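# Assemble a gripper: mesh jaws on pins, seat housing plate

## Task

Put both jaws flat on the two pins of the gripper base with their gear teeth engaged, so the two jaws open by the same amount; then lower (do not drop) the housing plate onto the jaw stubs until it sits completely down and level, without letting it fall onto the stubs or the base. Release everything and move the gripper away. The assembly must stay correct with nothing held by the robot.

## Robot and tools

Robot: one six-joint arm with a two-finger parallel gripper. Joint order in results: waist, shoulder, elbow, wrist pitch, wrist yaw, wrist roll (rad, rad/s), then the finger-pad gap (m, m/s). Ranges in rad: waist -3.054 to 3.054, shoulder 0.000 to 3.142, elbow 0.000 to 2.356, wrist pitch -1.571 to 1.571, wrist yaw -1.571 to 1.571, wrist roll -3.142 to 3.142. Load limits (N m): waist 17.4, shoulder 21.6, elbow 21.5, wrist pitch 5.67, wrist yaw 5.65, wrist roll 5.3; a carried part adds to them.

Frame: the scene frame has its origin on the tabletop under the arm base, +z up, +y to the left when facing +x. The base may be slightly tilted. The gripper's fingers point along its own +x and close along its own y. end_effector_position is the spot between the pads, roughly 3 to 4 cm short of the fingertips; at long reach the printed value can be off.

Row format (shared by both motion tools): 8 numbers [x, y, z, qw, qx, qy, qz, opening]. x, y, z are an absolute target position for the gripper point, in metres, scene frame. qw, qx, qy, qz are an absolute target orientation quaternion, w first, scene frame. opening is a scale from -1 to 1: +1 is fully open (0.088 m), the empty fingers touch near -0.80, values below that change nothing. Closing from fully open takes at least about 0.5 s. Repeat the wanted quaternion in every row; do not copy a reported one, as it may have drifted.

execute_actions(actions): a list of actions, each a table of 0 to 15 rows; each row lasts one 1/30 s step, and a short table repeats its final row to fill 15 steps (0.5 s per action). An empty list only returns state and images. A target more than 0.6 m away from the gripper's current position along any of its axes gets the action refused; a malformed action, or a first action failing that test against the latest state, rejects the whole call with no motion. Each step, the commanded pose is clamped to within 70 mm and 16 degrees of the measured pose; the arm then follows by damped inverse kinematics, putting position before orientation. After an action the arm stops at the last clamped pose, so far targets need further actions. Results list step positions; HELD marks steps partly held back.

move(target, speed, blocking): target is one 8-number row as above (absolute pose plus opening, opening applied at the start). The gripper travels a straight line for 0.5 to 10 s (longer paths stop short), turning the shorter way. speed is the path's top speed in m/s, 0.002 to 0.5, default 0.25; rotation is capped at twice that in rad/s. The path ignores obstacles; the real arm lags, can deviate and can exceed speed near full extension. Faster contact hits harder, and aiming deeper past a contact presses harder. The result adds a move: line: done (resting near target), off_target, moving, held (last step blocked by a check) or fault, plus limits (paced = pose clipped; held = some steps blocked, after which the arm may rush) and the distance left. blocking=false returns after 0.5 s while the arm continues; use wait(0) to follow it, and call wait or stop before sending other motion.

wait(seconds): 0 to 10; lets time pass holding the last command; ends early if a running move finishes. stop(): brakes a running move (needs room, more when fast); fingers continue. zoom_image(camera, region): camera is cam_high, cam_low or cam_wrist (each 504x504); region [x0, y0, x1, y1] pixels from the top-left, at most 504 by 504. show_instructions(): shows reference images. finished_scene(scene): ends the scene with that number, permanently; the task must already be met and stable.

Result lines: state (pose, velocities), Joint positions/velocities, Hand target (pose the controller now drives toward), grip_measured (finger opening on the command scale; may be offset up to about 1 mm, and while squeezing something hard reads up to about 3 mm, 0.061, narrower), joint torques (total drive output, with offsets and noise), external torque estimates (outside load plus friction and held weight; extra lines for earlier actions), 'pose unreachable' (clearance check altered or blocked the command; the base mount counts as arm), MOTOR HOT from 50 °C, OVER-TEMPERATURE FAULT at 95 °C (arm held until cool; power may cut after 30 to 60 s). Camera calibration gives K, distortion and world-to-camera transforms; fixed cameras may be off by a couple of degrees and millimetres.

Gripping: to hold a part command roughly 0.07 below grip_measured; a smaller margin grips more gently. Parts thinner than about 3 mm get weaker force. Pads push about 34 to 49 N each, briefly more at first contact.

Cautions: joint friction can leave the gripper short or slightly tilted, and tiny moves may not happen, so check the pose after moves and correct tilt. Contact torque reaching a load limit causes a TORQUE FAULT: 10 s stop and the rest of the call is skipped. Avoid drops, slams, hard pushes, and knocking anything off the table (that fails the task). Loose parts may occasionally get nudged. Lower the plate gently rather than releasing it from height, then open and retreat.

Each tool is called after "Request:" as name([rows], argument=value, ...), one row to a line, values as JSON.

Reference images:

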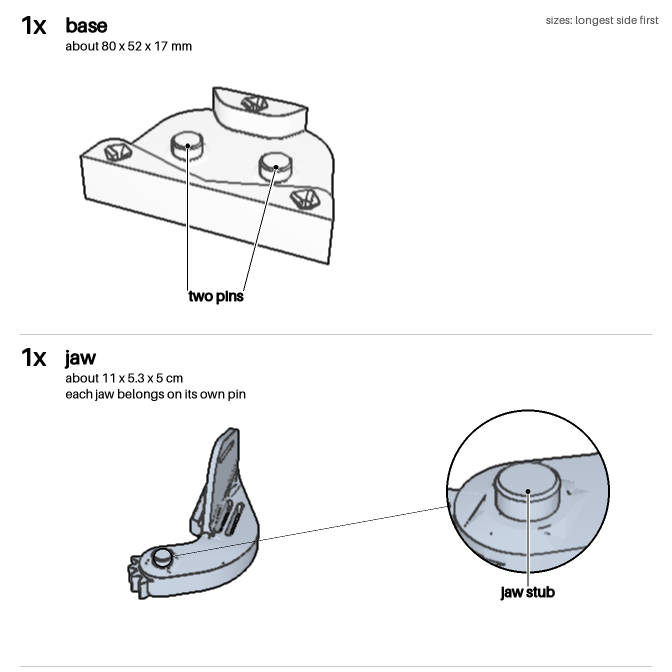

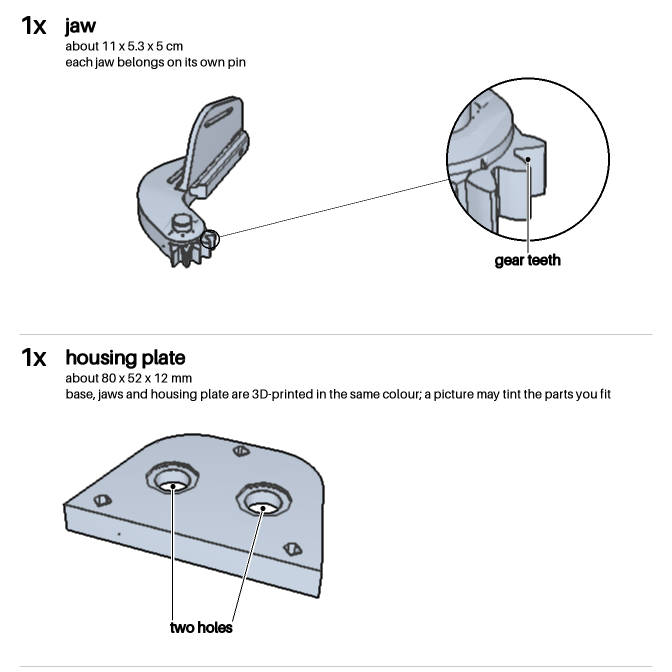

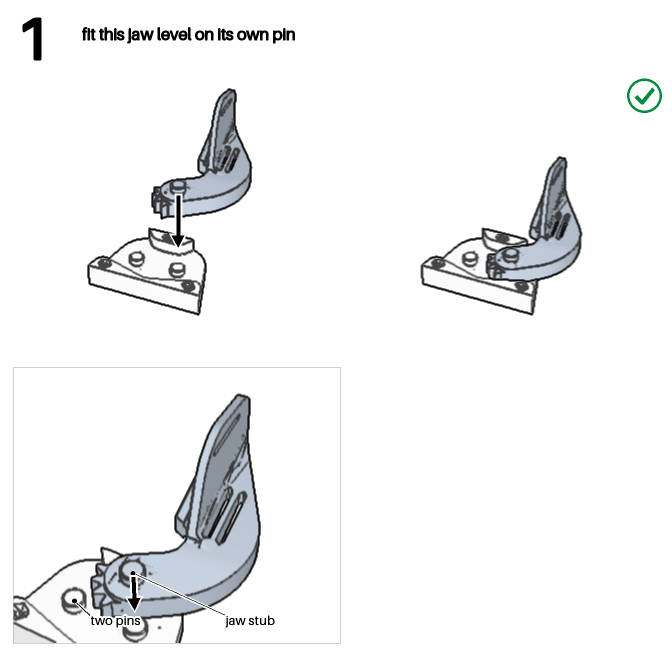

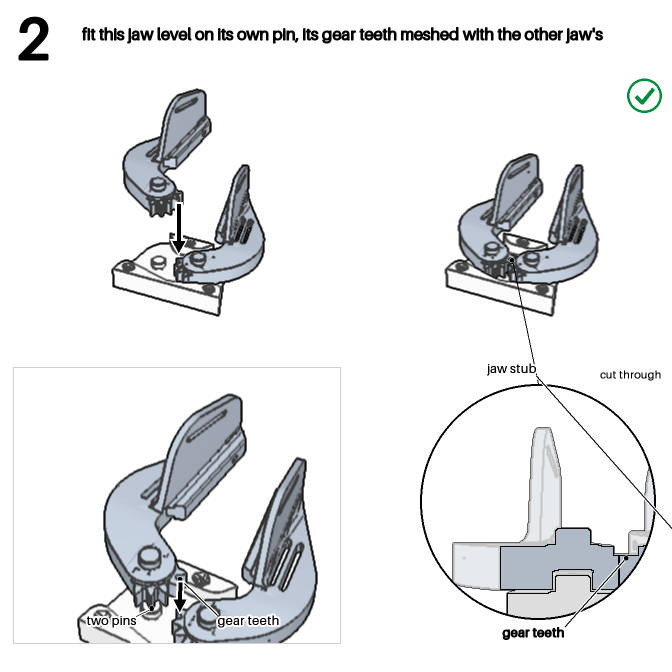

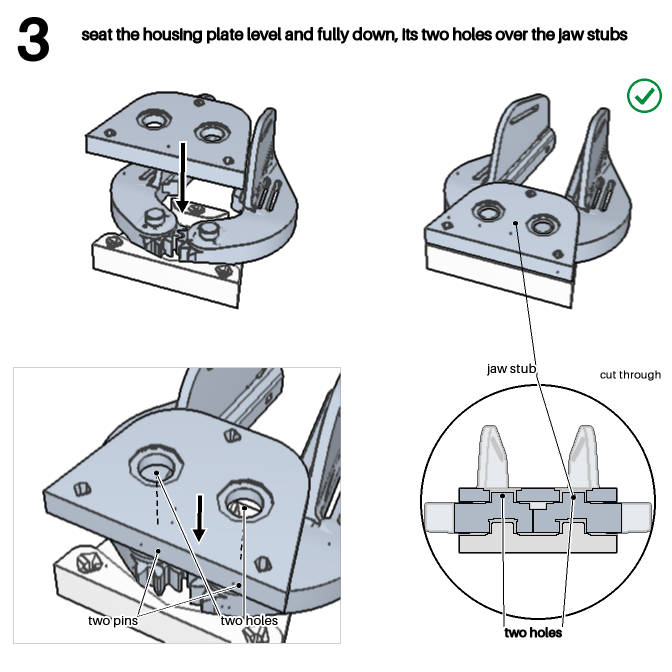

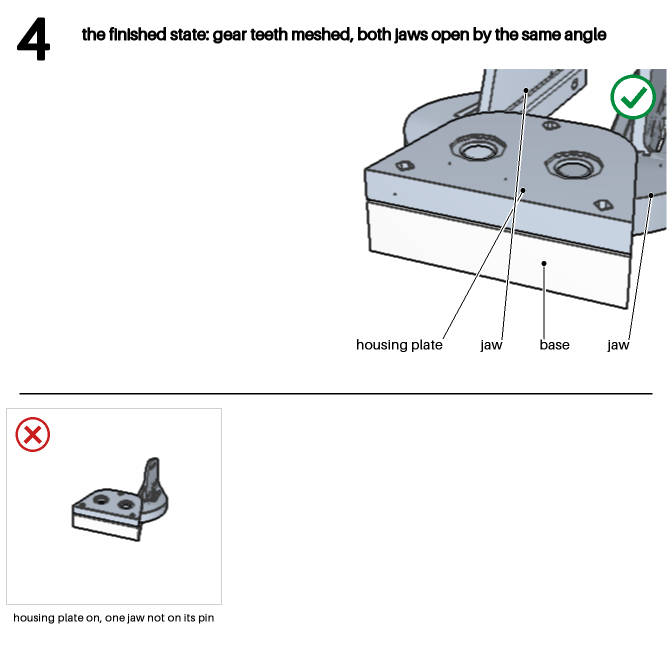

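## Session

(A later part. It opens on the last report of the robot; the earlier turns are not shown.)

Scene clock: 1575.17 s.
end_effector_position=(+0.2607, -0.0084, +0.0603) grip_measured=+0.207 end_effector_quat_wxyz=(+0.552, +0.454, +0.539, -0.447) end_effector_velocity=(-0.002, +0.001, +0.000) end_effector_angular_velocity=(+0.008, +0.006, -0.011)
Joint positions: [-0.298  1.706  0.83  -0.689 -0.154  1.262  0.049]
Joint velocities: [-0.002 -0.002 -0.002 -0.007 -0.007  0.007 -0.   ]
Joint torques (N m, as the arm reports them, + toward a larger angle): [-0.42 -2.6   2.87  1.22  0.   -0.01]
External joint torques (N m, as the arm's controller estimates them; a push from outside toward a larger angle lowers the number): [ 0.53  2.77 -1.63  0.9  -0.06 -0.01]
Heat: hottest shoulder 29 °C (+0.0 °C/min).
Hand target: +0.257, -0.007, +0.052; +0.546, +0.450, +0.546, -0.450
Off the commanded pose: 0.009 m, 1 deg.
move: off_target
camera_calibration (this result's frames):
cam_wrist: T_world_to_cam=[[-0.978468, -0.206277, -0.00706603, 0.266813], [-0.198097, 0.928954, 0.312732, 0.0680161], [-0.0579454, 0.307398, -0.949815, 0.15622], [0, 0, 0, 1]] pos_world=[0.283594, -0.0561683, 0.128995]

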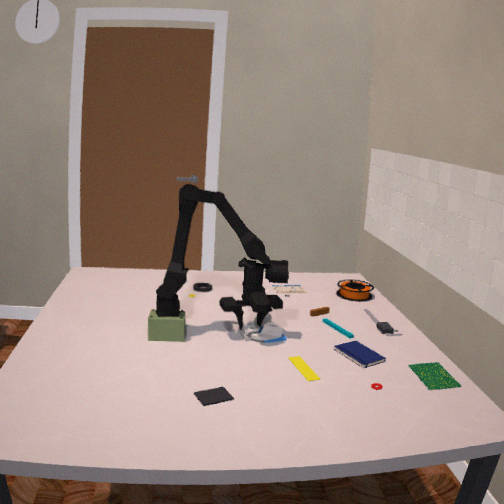

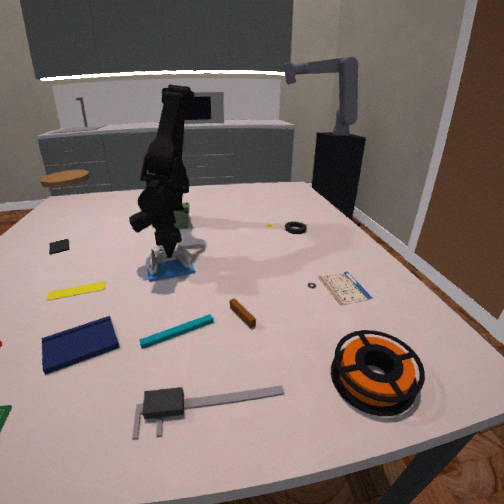

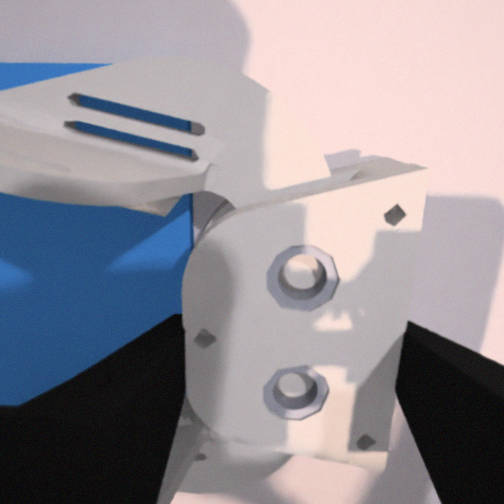

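Request:
move(target=[0.2585,-0.0080,0.0585,0.5456,0.4498,0.5456,-0.4498,0.135], speed=0.004)

Request:
move(target=[0.2585,-0.0080,0.0585,0.5456,0.4498,0.5456,-0.4498,0.40], speed=0.004)

Scene clock: 1589.67 s.
end_effector_position=(+0.2598, -0.0081, +0.0610) grip_measured=+0.207 end_effector_quat_wxyz=(+0.550, +0.452, +0.541, -0.448) end_effector_velocity=(-0.005, +0.001, +0.001) end_effector_angular_velocity=(+0.009, +0.016, +0.002)
Joint positions: [-0.298  1.706  0.833 -0.698 -0.154  1.261  0.049]
Joint velocities: [-0.002 -0.007 -0.002 -0.022 -0.007 -0.007  0.   ]
Joint torques (N m, as the arm reports them, + toward a larger angle): [-0.93 -3.8   4.93 -0.05 -0.03 -0.13]
External joint torques (N m, as the arm's controller estimates them; a push from outside toward a larger angle lowers the number): [ 0.02  1.56  0.45 -0.35 -0.08 -0.13]
Heat: hottest elbow 29 °C (+0.0 °C/min).
Hand target: +0.258, -0.008, +0.058; +0.545, +0.450, +0.546, -0.450
Off the commanded pose: 0.003 m, 1 deg.
move: done
camera_calibration (this result's frames):
cam_wrist: T_world_to_cam=[[-0.978305, -0.207165, -0.00123487, 0.265631], [-0.196975, 0.928303, 0.315364, 0.0668724], [-0.064186, 0.308765, -0.94897, 0.158288], [0, 0, 0, 1]] pos_world=[0.2832, -0.0559223, 0.12945]

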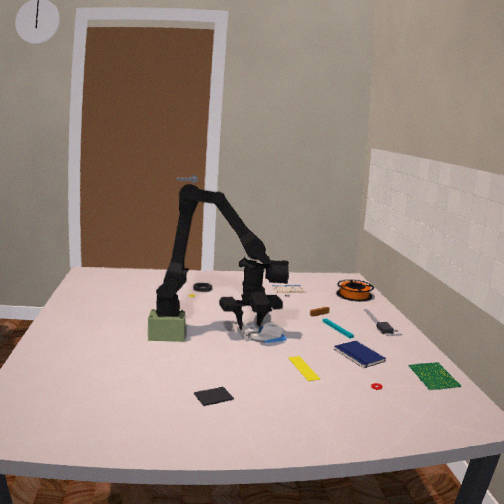

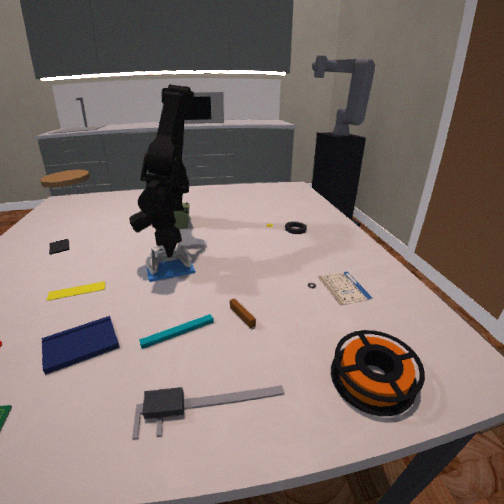

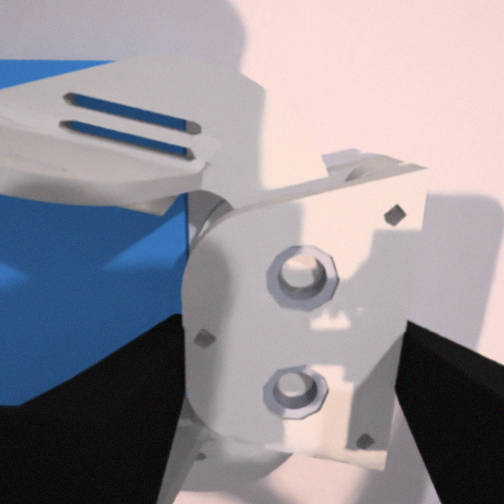

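Scene clock: 1591.73 s.
end_effector_position=(+0.2588, -0.0081, +0.0599) grip_measured=+0.397 end_effector_quat_wxyz=(+0.548, +0.451, +0.543, -0.449) end_effector_velocity=(-0.006, -0.002, -0.001) end_effector_angular_velocity=(-0.004, +0.026, -0.004)
Joint positions: [-0.298  1.711  0.833 -0.701 -0.154  1.261  0.058]
Joint velocities: [-0.007  0.002 -0.002 -0.022  0.007 -0.007 -0.   ]
Joint torques (N m, as the arm reports them, + toward a larger angle): [-0.96 -4.16  4.96  0.12  0.01 -0.07]
External joint torques (N m, as the arm's controller estimates them; a push from outside toward a larger angle lowers the number): [ 0.02  1.15  0.54 -0.16 -0.05 -0.07]
Heat: hottest elbow 29 °C (+0.0 °C/min).
Hand target: +0.259, -0.008, +0.058; +0.546, +0.450, +0.546, -0.450
Off the commanded pose: 0.001 m, 0 deg.
move: done
camera_calibration (this result's frames):
cam_wrist: T_world_to_cam=[[-0.978522, -0.206066, 0.0055404, 0.26425], [-0.193681, 0.928249, 0.317556, 0.0660666], [-0.0705805, 0.309663, -0.948223, 0.158816], [0, 0, 0, 1]] pos_world=[0.28258, -0.0560526, 0.128149]

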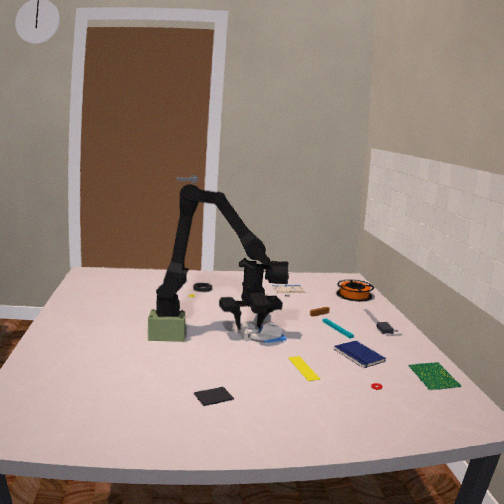

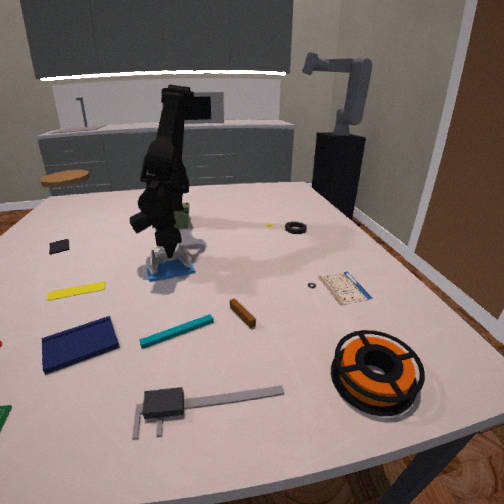

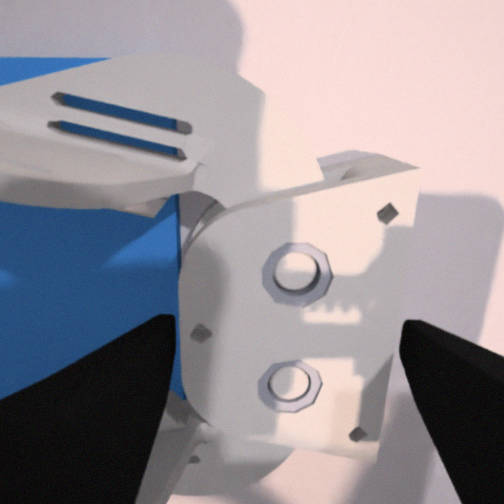

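Request:
zoom_image(camera="cam_wrist", region=[150, 230, 430, 480])

Request:
zoom_image(camera="cam_high", region=[230, 310, 290, 350])

Region (150, 230, 430, 480) of cam_wrist's 504x504 image, scaled by 1.800, with more detail than that image has; it fills the top 450 rows of this view, and the rest is white.

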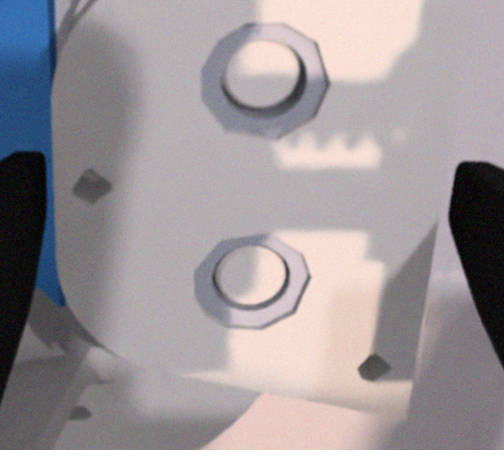

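Region (230, 310, 290, 350) of cam_high's 504x504 image, scaled by 8.400, with more detail than that image has.

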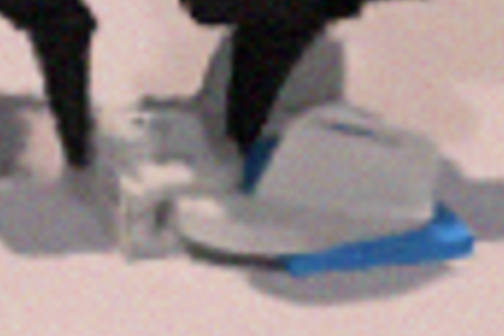

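Request:
move(target=[0.2585,-0.0080,0.0585,0.5456,0.4498,0.5456,-0.4498,0.135], speed=0.004)

Request:
move(target=[0.2610,-0.0080,0.0670,0.5456,0.4498,0.5456,-0.4498,0.135], speed=0.003)

Scene clock: 1626.57 s.
end_effector_position=(+0.2587, -0.0081, +0.0599) grip_measured=+0.197 end_effector_quat_wxyz=(+0.548, +0.451, +0.543, -0.449) end_effector_velocity=(-0.002, +0.001, +0.000) end_effector_angular_velocity=(+0.008, +0.006, +0.004)
Joint positions: [-0.298  1.711  0.833 -0.702 -0.154  1.261  0.049]
Joint velocities: [-0.002 -0.002 -0.002 -0.007 -0.007 -0.007 -0.   ]
Joint torques (N m, as the arm reports them, + toward a larger angle): [-0.95 -4.18  4.83  0.13  0.02 -0.06]
External joint torques (N m, as the arm's controller estimates them; a push from outside toward a larger angle lowers the number): [ 0.    1.17  0.36 -0.17 -0.04 -0.06]
Heat: hottest elbow 30 °C (+1.0 °C/min).
Hand target: +0.258, -0.008, +0.059; +0.546, +0.450, +0.546, -0.450
Off the commanded pose: 0.001 m, 0 deg.
move: done
camera_calibration (this result's frames):
cam_wrist: T_world_to_cam=[[-0.978532, -0.206009, 0.00589706, 0.264153], [-0.193507, 0.928246, 0.317671, 0.0659899], [-0.0709169, 0.30971, -0.948183, 0.158891], [0, 0, 0, 1]] pos_world=[0.28252, -0.0560472, 0.128137]

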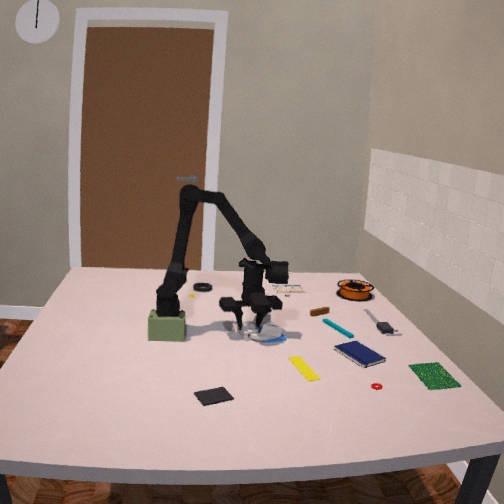

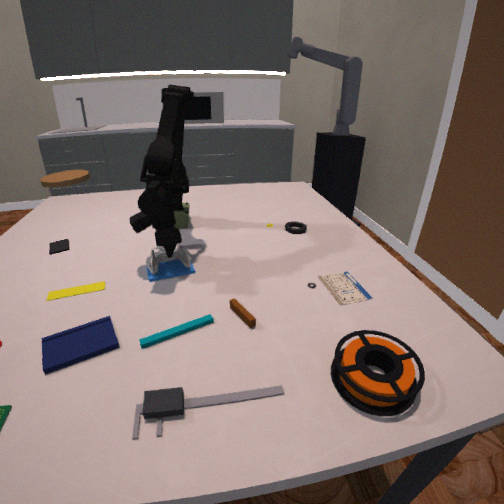

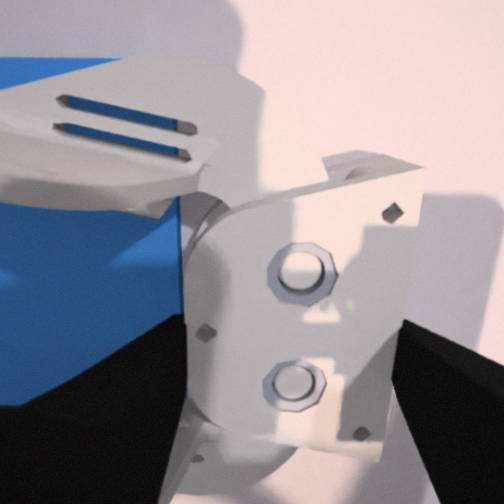

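Scene clock: 1629.27 s.
end_effector_position=(+0.2571, -0.0074, +0.0637) grip_measured=+0.197 end_effector_quat_wxyz=(+0.542, +0.447, +0.549, -0.453) end_effector_velocity=(-0.005, +0.003, -0.001) end_effector_angular_velocity=(+0.025, +0.023, +0.000)
Joint positions: [-0.298  1.711  0.852 -0.74  -0.154  1.256  0.049]
Joint velocities: [-0.002  0.002 -0.002 -0.022 -0.022 -0.007 -0.   ]
Joint torques (N m, as the arm reports them, + toward a larger angle): [-1.4  -5.54  5.86  0.05  0.01 -0.12]
External joint torques (N m, as the arm's controller estimates them; a push from outside toward a larger angle lowers the number): [-0.46 -0.22  1.45 -0.19 -0.04 -0.12]
Heat: hottest elbow 30 °C (+1.0 °C/min).
Hand target: +0.261, -0.008, +0.067; +0.546, +0.450, +0.545, -0.450
Off the commanded pose: 0.005 m, 1 deg.
move: done
camera_calibration (this result's frames):
cam_wrist: T_world_to_cam=[[-0.978089, -0.206713, 0.024738, 0.261407], [-0.187799, 0.927336, 0.323696, 0.0619553], [-0.0898524, 0.311958, -0.945838, 0.166938], [0, 0, 0, 1]] pos_world=[0.282314, -0.0554949, 0.131375]

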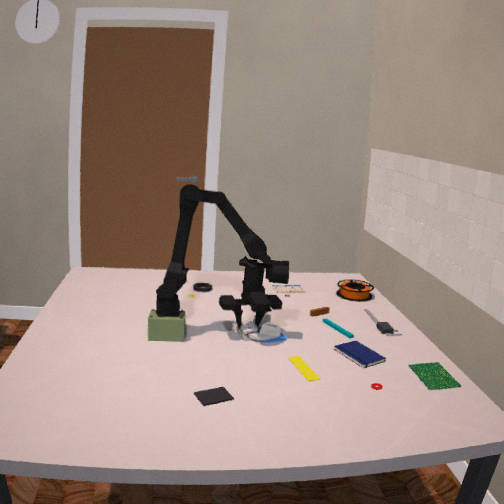

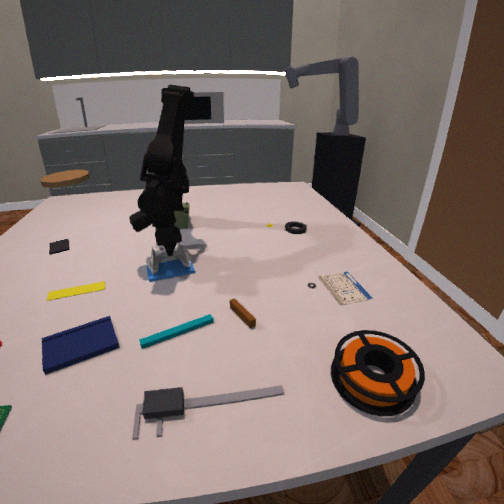

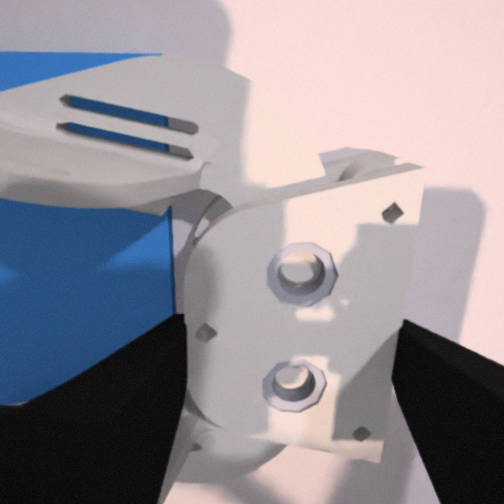

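Request:
move(target=[0.2620,-0.0080,0.0688,0.5456,0.4498,0.5456,-0.4498,0.135], speed=0.002)

Request:
zoom_image(camera="cam_wrist", region=[230, 230, 370, 430])

Scene clock: 1640.50 s.
end_effector_position=(+0.2579, -0.0074, +0.0653) grip_measured=+0.197 end_effector_quat_wxyz=(+0.541, +0.447, +0.549, -0.453) end_effector_velocity=(-0.005, +0.002, +0.000) end_effector_angular_velocity=(+0.025, +0.018, -0.004)
Joint positions: [-0.299  1.711  0.86  -0.75  -0.154  1.256  0.049]
Joint velocities: [-0.007 -0.002 -0.002 -0.022 -0.022 -0.007 -0.   ]
Joint torques (N m, as the arm reports them, + toward a larger angle): [-1.24 -5.54  5.94  0.07  0.   -0.09]
External joint torques (N m, as the arm's controller estimates them; a push from outside toward a larger angle lowers the number): [-0.28 -0.16  1.46 -0.18 -0.05 -0.1 ]
Heat: hottest elbow 30 °C (+1.0 °C/min).
Hand target: +0.262, -0.008, +0.069; +0.546, +0.450, +0.546, -0.450
Off the commanded pose: 0.005 m, 1 deg.
move: done
camera_calibration (this result's frames):
cam_wrist: T_world_to_cam=[[-0.978022, -0.206863, 0.0261032, 0.262031], [-0.187472, 0.927246, 0.324144, 0.0614198], [-0.0912576, 0.312126, -0.945648, 0.168845], [0, 0, 0, 1]] pos_world=[0.283195, -0.0554475, 0.132919]

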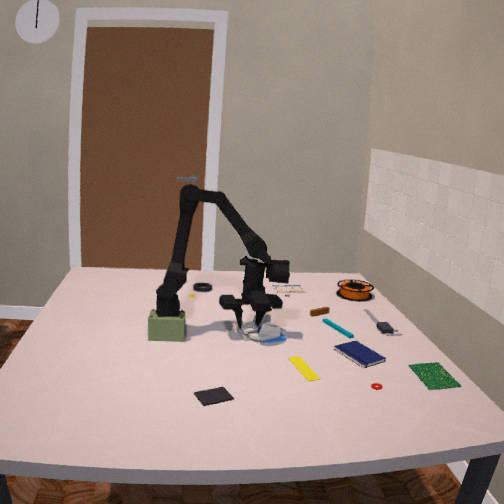

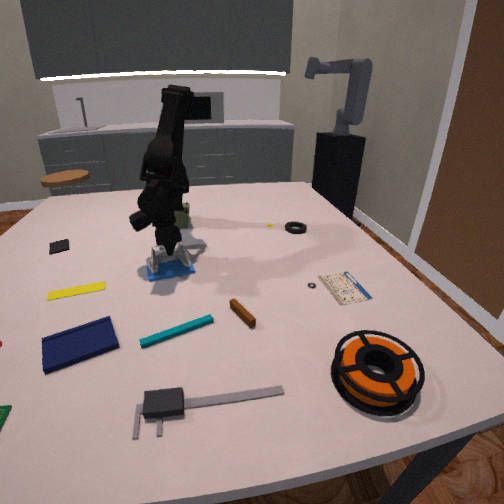

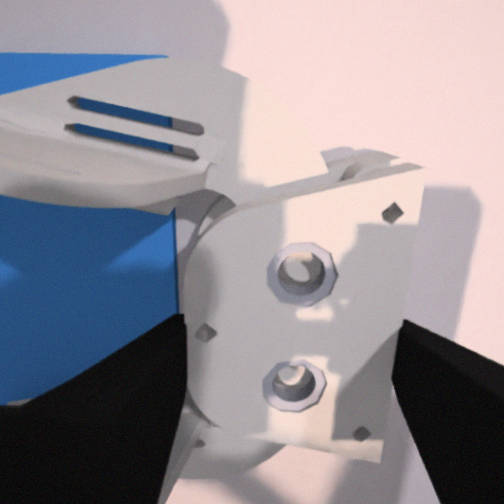

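Region (230, 230, 370, 430) of cam_wrist's 504x504 image, scaled by 2.520, with more detail than that image has; it fills the left 353 columns of this view, and the rest is white.

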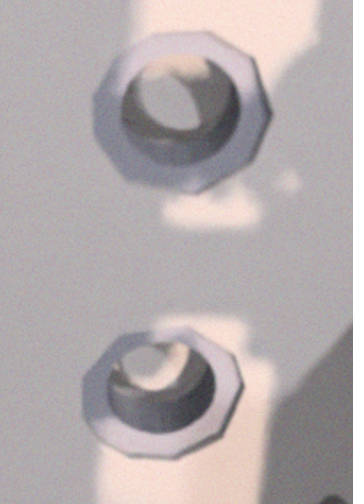

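Request:
move(target=[0.2560,-0.0073,0.0595,0.5456,0.4498,0.5456,-0.4498,0.135], speed=0.002)

Scene clock: 1650.20 s.
end_effector_position=(+0.2581, -0.0077, +0.0632) grip_measured=+0.197 end_effector_quat_wxyz=(+0.547, +0.450, +0.544, -0.449) end_effector_velocity=(-0.002, +0.002, -0.000) end_effector_angular_velocity=(+0.008, +0.007, +0.023)
Joint positions: [-0.299  1.703  0.841 -0.72  -0.154  1.257  0.049]
Joint velocities: [ 0.002 -0.002 -0.002 -0.007 -0.007 -0.022 -0.   ]
Joint torques (N m, as the arm reports them, + toward a larger angle): [-0.65 -4.37  3.06  1.06  0.01  0.11]
External joint torques (N m, as the arm's controller estimates them; a push from outside toward a larger angle lowers the number): [ 0.24  0.97 -1.47  0.76 -0.04  0.11]
Heat: hottest shoulder 30 °C (+1.0 °C/min).
Hand target: +0.256, -0.007, +0.060; +0.546, +0.450, +0.546, -0.450
Off the commanded pose: 0.004 m, 0 deg.
move: done
camera_calibration (this result's frames):
cam_wrist: T_world_to_cam=[[-0.977993, -0.208427, 0.00935724, 0.263251], [-0.194644, 0.927628, 0.318779, 0.0646789], [-0.0751223, 0.309942, -0.947783, 0.162913], [0, 0, 0, 1]] pos_world=[0.282285, -0.0556229, 0.131325]

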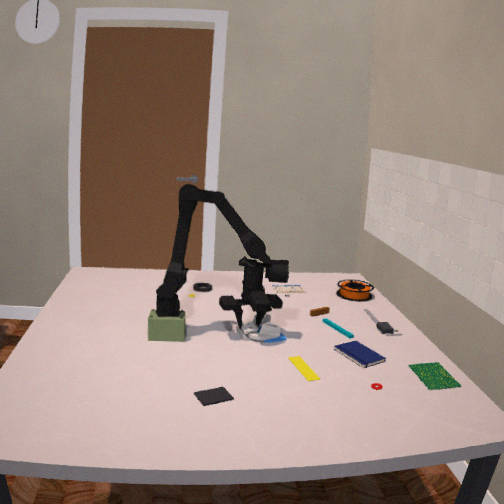

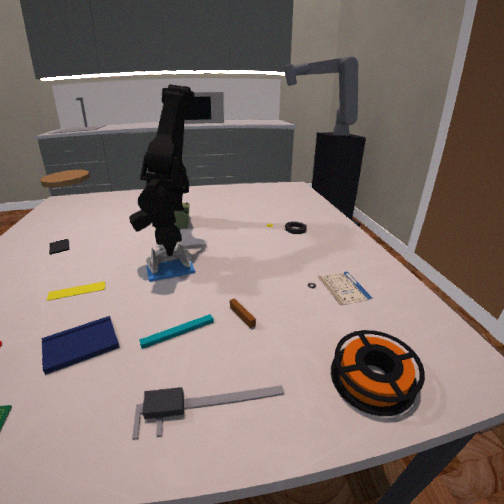

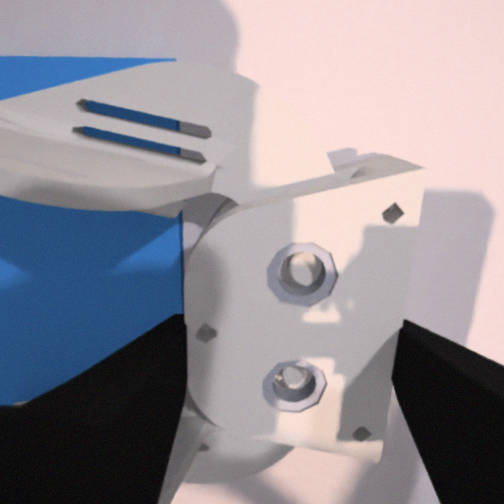

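Request:
zoom_image(camera="cam_wrist", region=[230, 230, 370, 430])

Region (230, 230, 370, 430) of cam_wrist's 504x504 image, scaled by 2.520, with more detail than that image has; it fills the left 353 columns of this view, and the rest is white.

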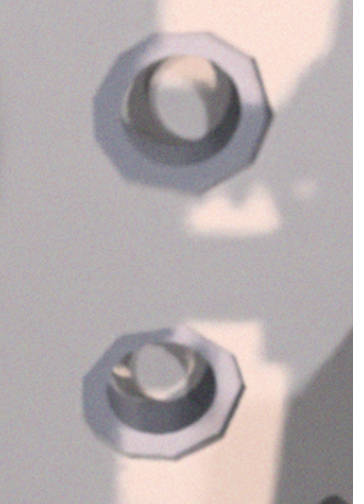

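Request:
move(target=[0.2548,-0.0073,0.0602,0.5456,0.4498,0.5456,-0.4498,0.135], speed=0.002)

Request:
zoom_image(camera="cam_wrist", region=[230, 230, 370, 430])

Scene clock: 1662.17 s.
end_effector_position=(+0.2580, -0.0077, +0.0634) grip_measured=+0.197 end_effector_quat_wxyz=(+0.548, +0.450, +0.544, -0.449) end_effector_velocity=(-0.004, +0.002, -0.002) end_effector_angular_velocity=(+0.009, +0.016, +0.007)
Joint positions: [-0.299  1.7    0.838 -0.717 -0.154  1.257  0.049]
Joint velocities: [ 0.002  0.002 -0.007 -0.007 -0.007 -0.007 -0.   ]
Joint torques (N m, as the arm reports them, + toward a larger angle): [-0.89 -4.9   2.96  0.78  0.01  0.05]
External joint torques (N m, as the arm's controller estimates them; a push from outside toward a larger angle lowers the number): [ 0.06  0.37 -1.49  0.49 -0.04  0.05]
Heat: hottest shoulder 30 °C (+1.0 °C/min).
Hand target: +0.255, -0.007, +0.060; +0.546, +0.450, +0.546, -0.450
Off the commanded pose: 0.005 m, 0 deg.
move: done
camera_calibration (this result's frames):
cam_wrist: T_world_to_cam=[[-0.977908, -0.208945, 0.00615117, 0.263339], [-0.196209, 0.927655, 0.317738, 0.0650327], [-0.0720961, 0.309512, -0.948159, 0.162308], [0, 0, 0, 1]] pos_world=[0.281983, -0.0555407, 0.13161]

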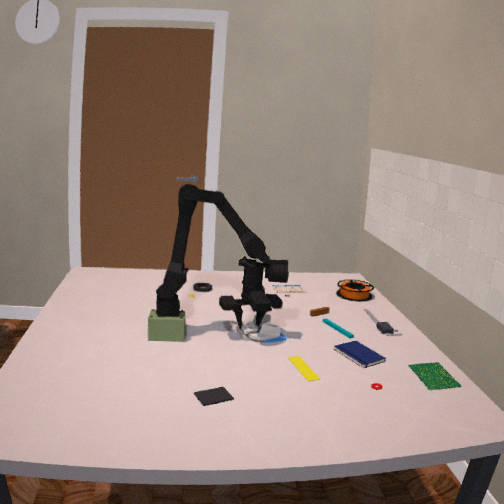

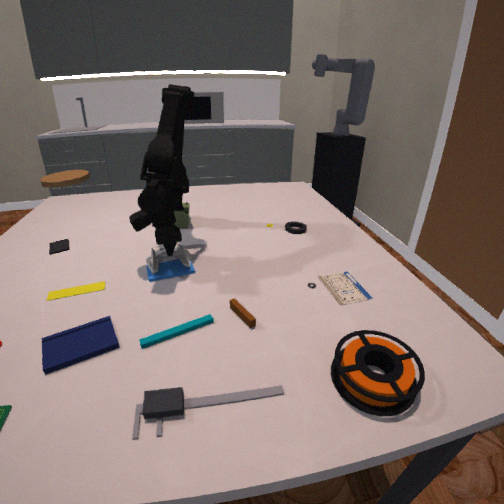

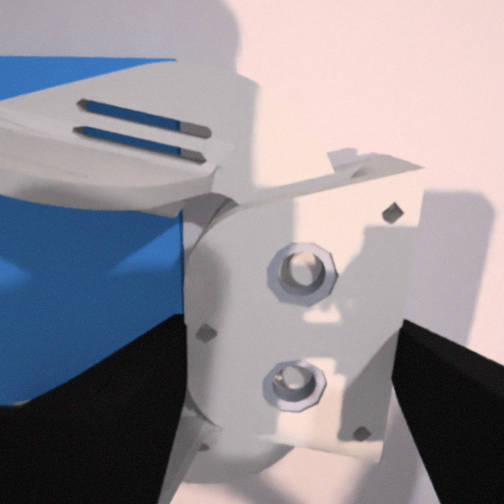

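Region (230, 230, 370, 430) of cam_wrist's 504x504 image, scaled by 2.520, with more detail than that image has; it fills the left 353 columns of this view, and the rest is white.

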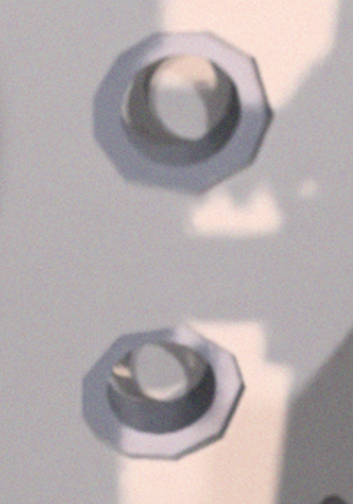

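Request:
move(target=[0.2530,-0.0073,0.0615,0.5456,0.4498,0.5456,-0.4498,0.135], speed=0.002)

Request:
zoom_image(camera="cam_wrist", region=[230, 230, 370, 430])

Scene clock: 1668.47 s.
end_effector_position=(+0.2576, -0.0076, +0.0635) grip_measured=+0.197 end_effector_quat_wxyz=(+0.549, +0.451, +0.543, -0.448) end_effector_velocity=(-0.006, +0.002, +0.000) end_effector_angular_velocity=(+0.024, +0.018, +0.012)
Joint positions: [-0.299  1.696  0.833 -0.714 -0.154  1.257  0.049]
Joint velocities: [-0.007 -0.007 -0.007 -0.022 -0.022 -0.022 -0.   ]
Joint torques (N m, as the arm reports them, + toward a larger angle): [-1.05 -5.31  2.81  0.25  0.02  0.  ]
External joint torques (N m, as the arm's controller estimates them; a push from outside toward a larger angle lowers the number): [-0.13  0.   -1.67 -0.03 -0.02  0.  ]
Heat: hottest shoulder 30 °C (+1.0 °C/min).
Hand target: +0.253, -0.007, +0.061; +0.545, +0.450, +0.546, -0.450
Off the commanded pose: 0.005 m, 1 deg.
move: done
camera_calibration (this result's frames):
cam_wrist: T_world_to_cam=[[-0.977823, -0.209407, 0.00330177, 0.263084], [-0.197598, 0.927678, 0.316809, 0.0652557], [-0.0694048, 0.30913, -0.948484, 0.161699], [0, 0, 0, 1]] pos_world=[0.281367, -0.0554308, 0.131826]

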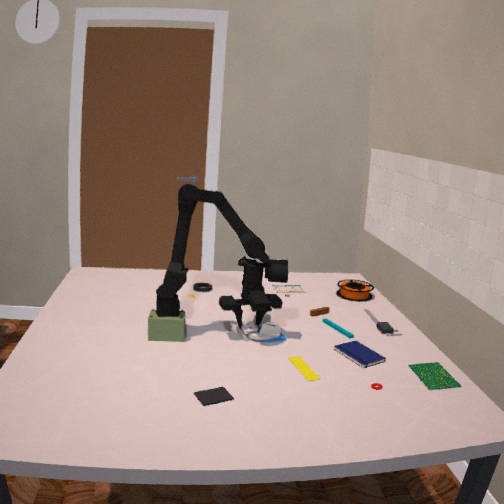

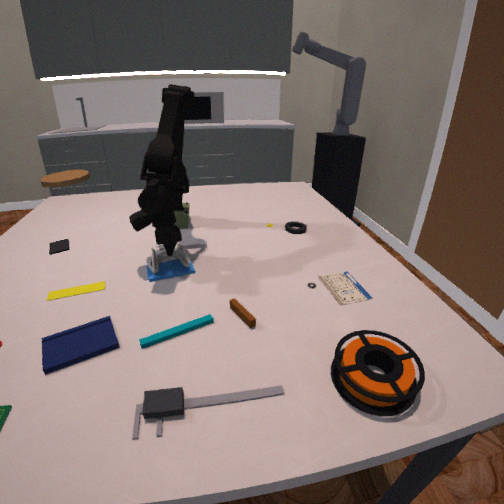

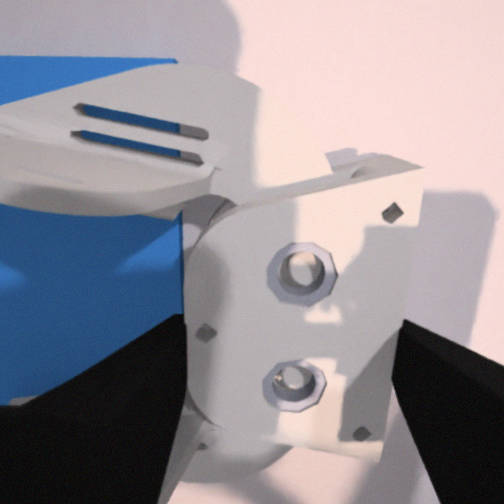

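Region (230, 230, 370, 430) of cam_wrist's 504x504 image, scaled by 2.520, with more detail than that image has; it fills the left 353 columns of this view, and the rest is white.

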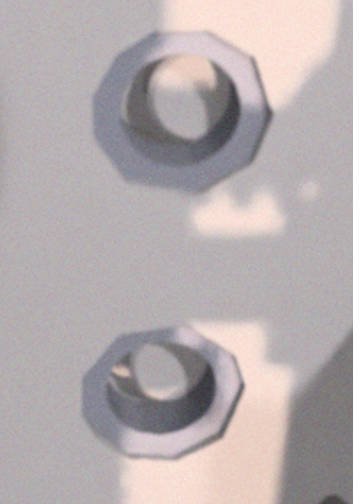

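Request:
move(target=[0.2540,-0.0073,0.0650,0.5456,0.4498,0.5456,-0.4498,0.135], speed=0.002)

Request:
zoom_image(camera="cam_wrist", region=[230, 230, 370, 430])

Scene clock: 1675.83 s.
end_effector_position=(+0.2551, -0.0073, +0.0637) grip_measured=+0.197 end_effector_quat_wxyz=(+0.546, +0.449, +0.546, -0.450) end_effector_velocity=(-0.004, +0.001, -0.001) end_effector_angular_velocity=(+0.009, +0.011, +0.003)
Joint positions: [-0.299  1.695  0.833 -0.726 -0.154  1.257  0.049]
Joint velocities: [-0.002 -0.002 -0.007 -0.007 -0.007 -0.007 -0.   ]
Joint torques (N m, as the arm reports them, + toward a larger angle): [-1.27 -5.92  4.21 -0.04  0.01 -0.08]
External joint torques (N m, as the arm's controller estimates them; a push from outside toward a larger angle lowers the number): [-0.36 -0.67 -0.28 -0.33 -0.04 -0.08]
Heat: hottest shoulder 30 °C (+1.0 °C/min).
Hand target: +0.254, -0.007, +0.065; +0.546, +0.450, +0.546, -0.450
Off the commanded pose: 0.002 m, 0 deg.
move: done
camera_calibration (this result's frames):
cam_wrist: T_world_to_cam=[[-0.978089, -0.207739, 0.0136327, 0.260166], [-0.192551, 0.92759, 0.320159, 0.0629097], [-0.079155, 0.310519, -0.947266, 0.164005], [0, 0, 0, 1]] pos_world=[0.279561, -0.0552344, 0.131668]

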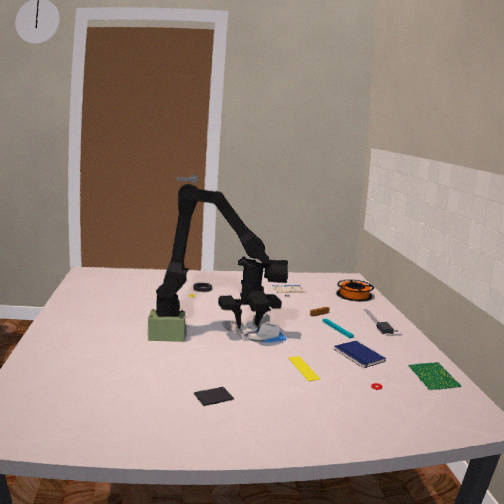

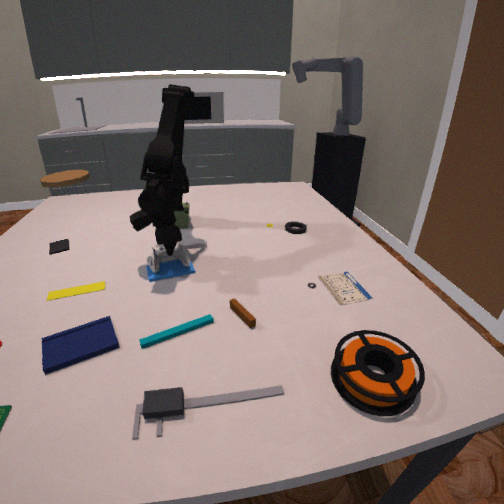

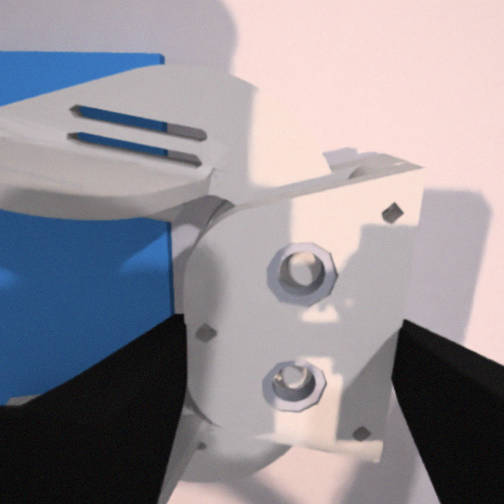

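Region (230, 230, 370, 430) of cam_wrist's 504x504 image, scaled by 2.520, with more detail than that image has; it fills the left 353 columns of this view, and the rest is white.

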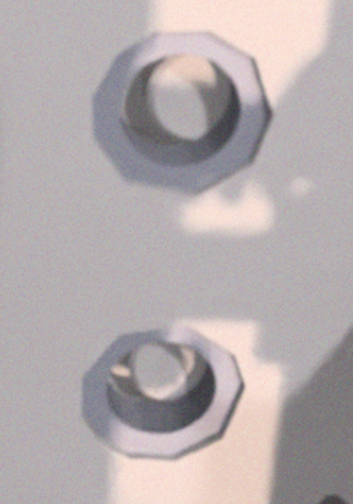

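Request:
move(target=[0.2580,-0.0073,0.0700,0.5456,0.4498,0.5456,-0.4498,0.135], speed=0.003)

Request:
zoom_image(camera="cam_wrist", region=[230, 230, 370, 430])

Scene clock: 1693.17 s.
end_effector_position=(+0.2539, -0.0067, +0.0663) grip_measured=+0.197 end_effector_quat_wxyz=(+0.541, +0.447, +0.549, -0.453) end_effector_velocity=(-0.003, +0.001, -0.001) end_effector_angular_velocity=(+0.009, +0.011, +0.018)
Joint positions: [-0.299  1.695  0.846 -0.753 -0.154  1.256  0.049]
Joint velocities: [-0.002  0.002 -0.002 -0.007 -0.007 -0.022  0.   ]
Joint torques (N m, as the arm reports them, + toward a larger angle): [-1.39 -5.59  5.77  0.05  0.   -0.09]
External joint torques (N m, as the arm's controller estimates them; a push from outside toward a larger angle lowers the number): [-0.48 -0.34  1.29 -0.2  -0.05 -0.09]
Heat: hottest shoulder 31 °C (+1.0 °C/min).
Hand target: +0.258, -0.007, +0.070; +0.546, +0.450, +0.546, -0.450
Off the commanded pose: 0.006 m, 1 deg.
move: done
camera_calibration (this result's frames):
cam_wrist: T_world_to_cam=[[-0.978105, -0.206377, 0.0268172, 0.258209], [-0.186766, 0.927311, 0.324364, 0.0595709], [-0.0918091, 0.312253, -0.945552, 0.169323], [0, 0, 0, 1]] pos_world=[0.279227, -0.054824, 0.133857]

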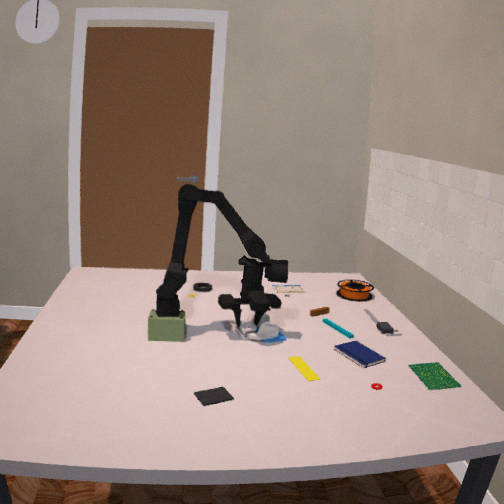

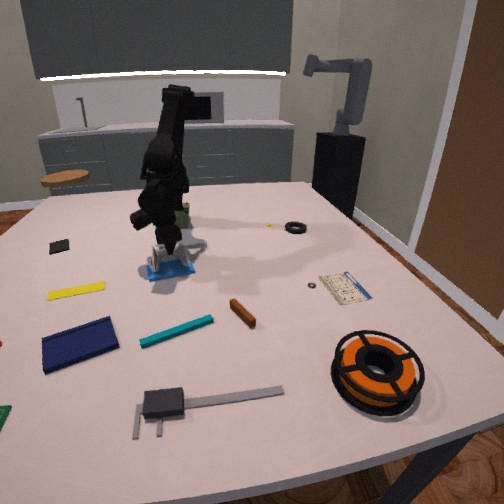

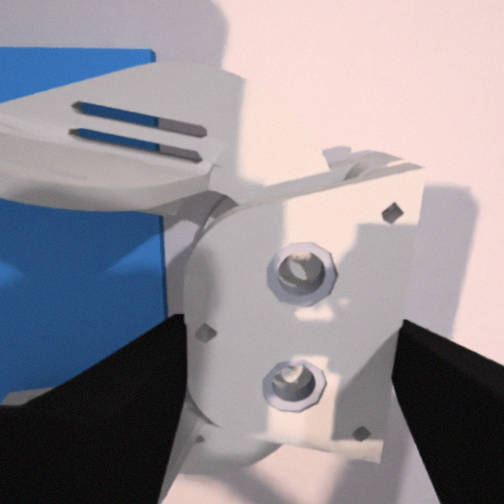

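Region (230, 230, 370, 430) of cam_wrist's 504x504 image, scaled by 2.520, with more detail than that image has; it fills the left 353 columns of this view, and the rest is white.

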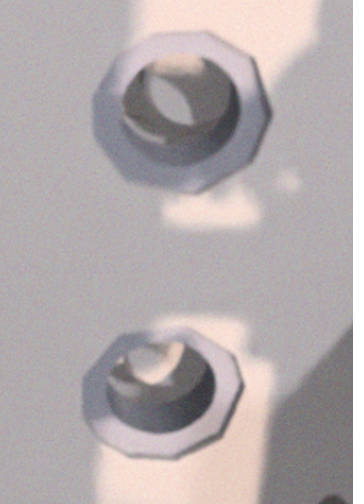

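Request:
zoom_image(camera="cam_wrist", region=[260, 235, 345, 310])

Request:
zoom_image(camera="cam_wrist", region=[255, 350, 340, 420])

Region (260, 235, 345, 310) of cam_wrist's 504x504 image, scaled by 5.929, with more detail than that image has; it fills the top 445 rows of this view, and the rest is white.

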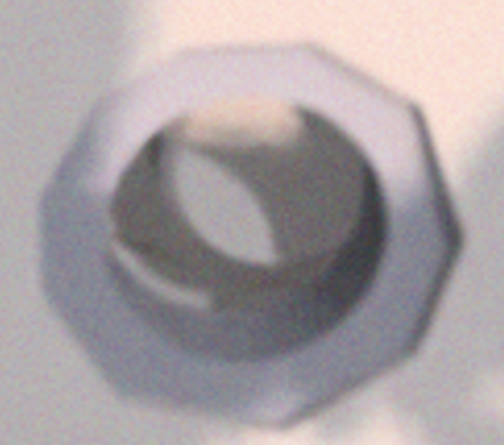

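Region (255, 350, 340, 420) of cam_wrist's 504x504 image, scaled by 5.929, with more detail than that image has; it fills the top 415 rows of this view, and the rest is white.

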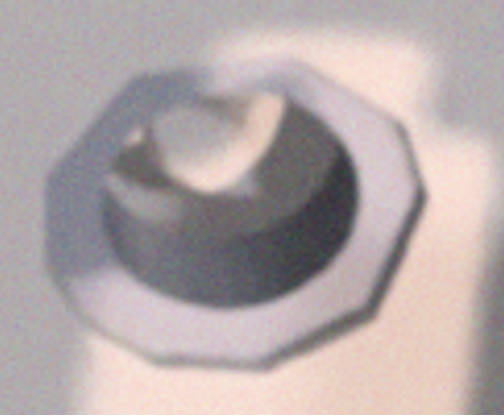

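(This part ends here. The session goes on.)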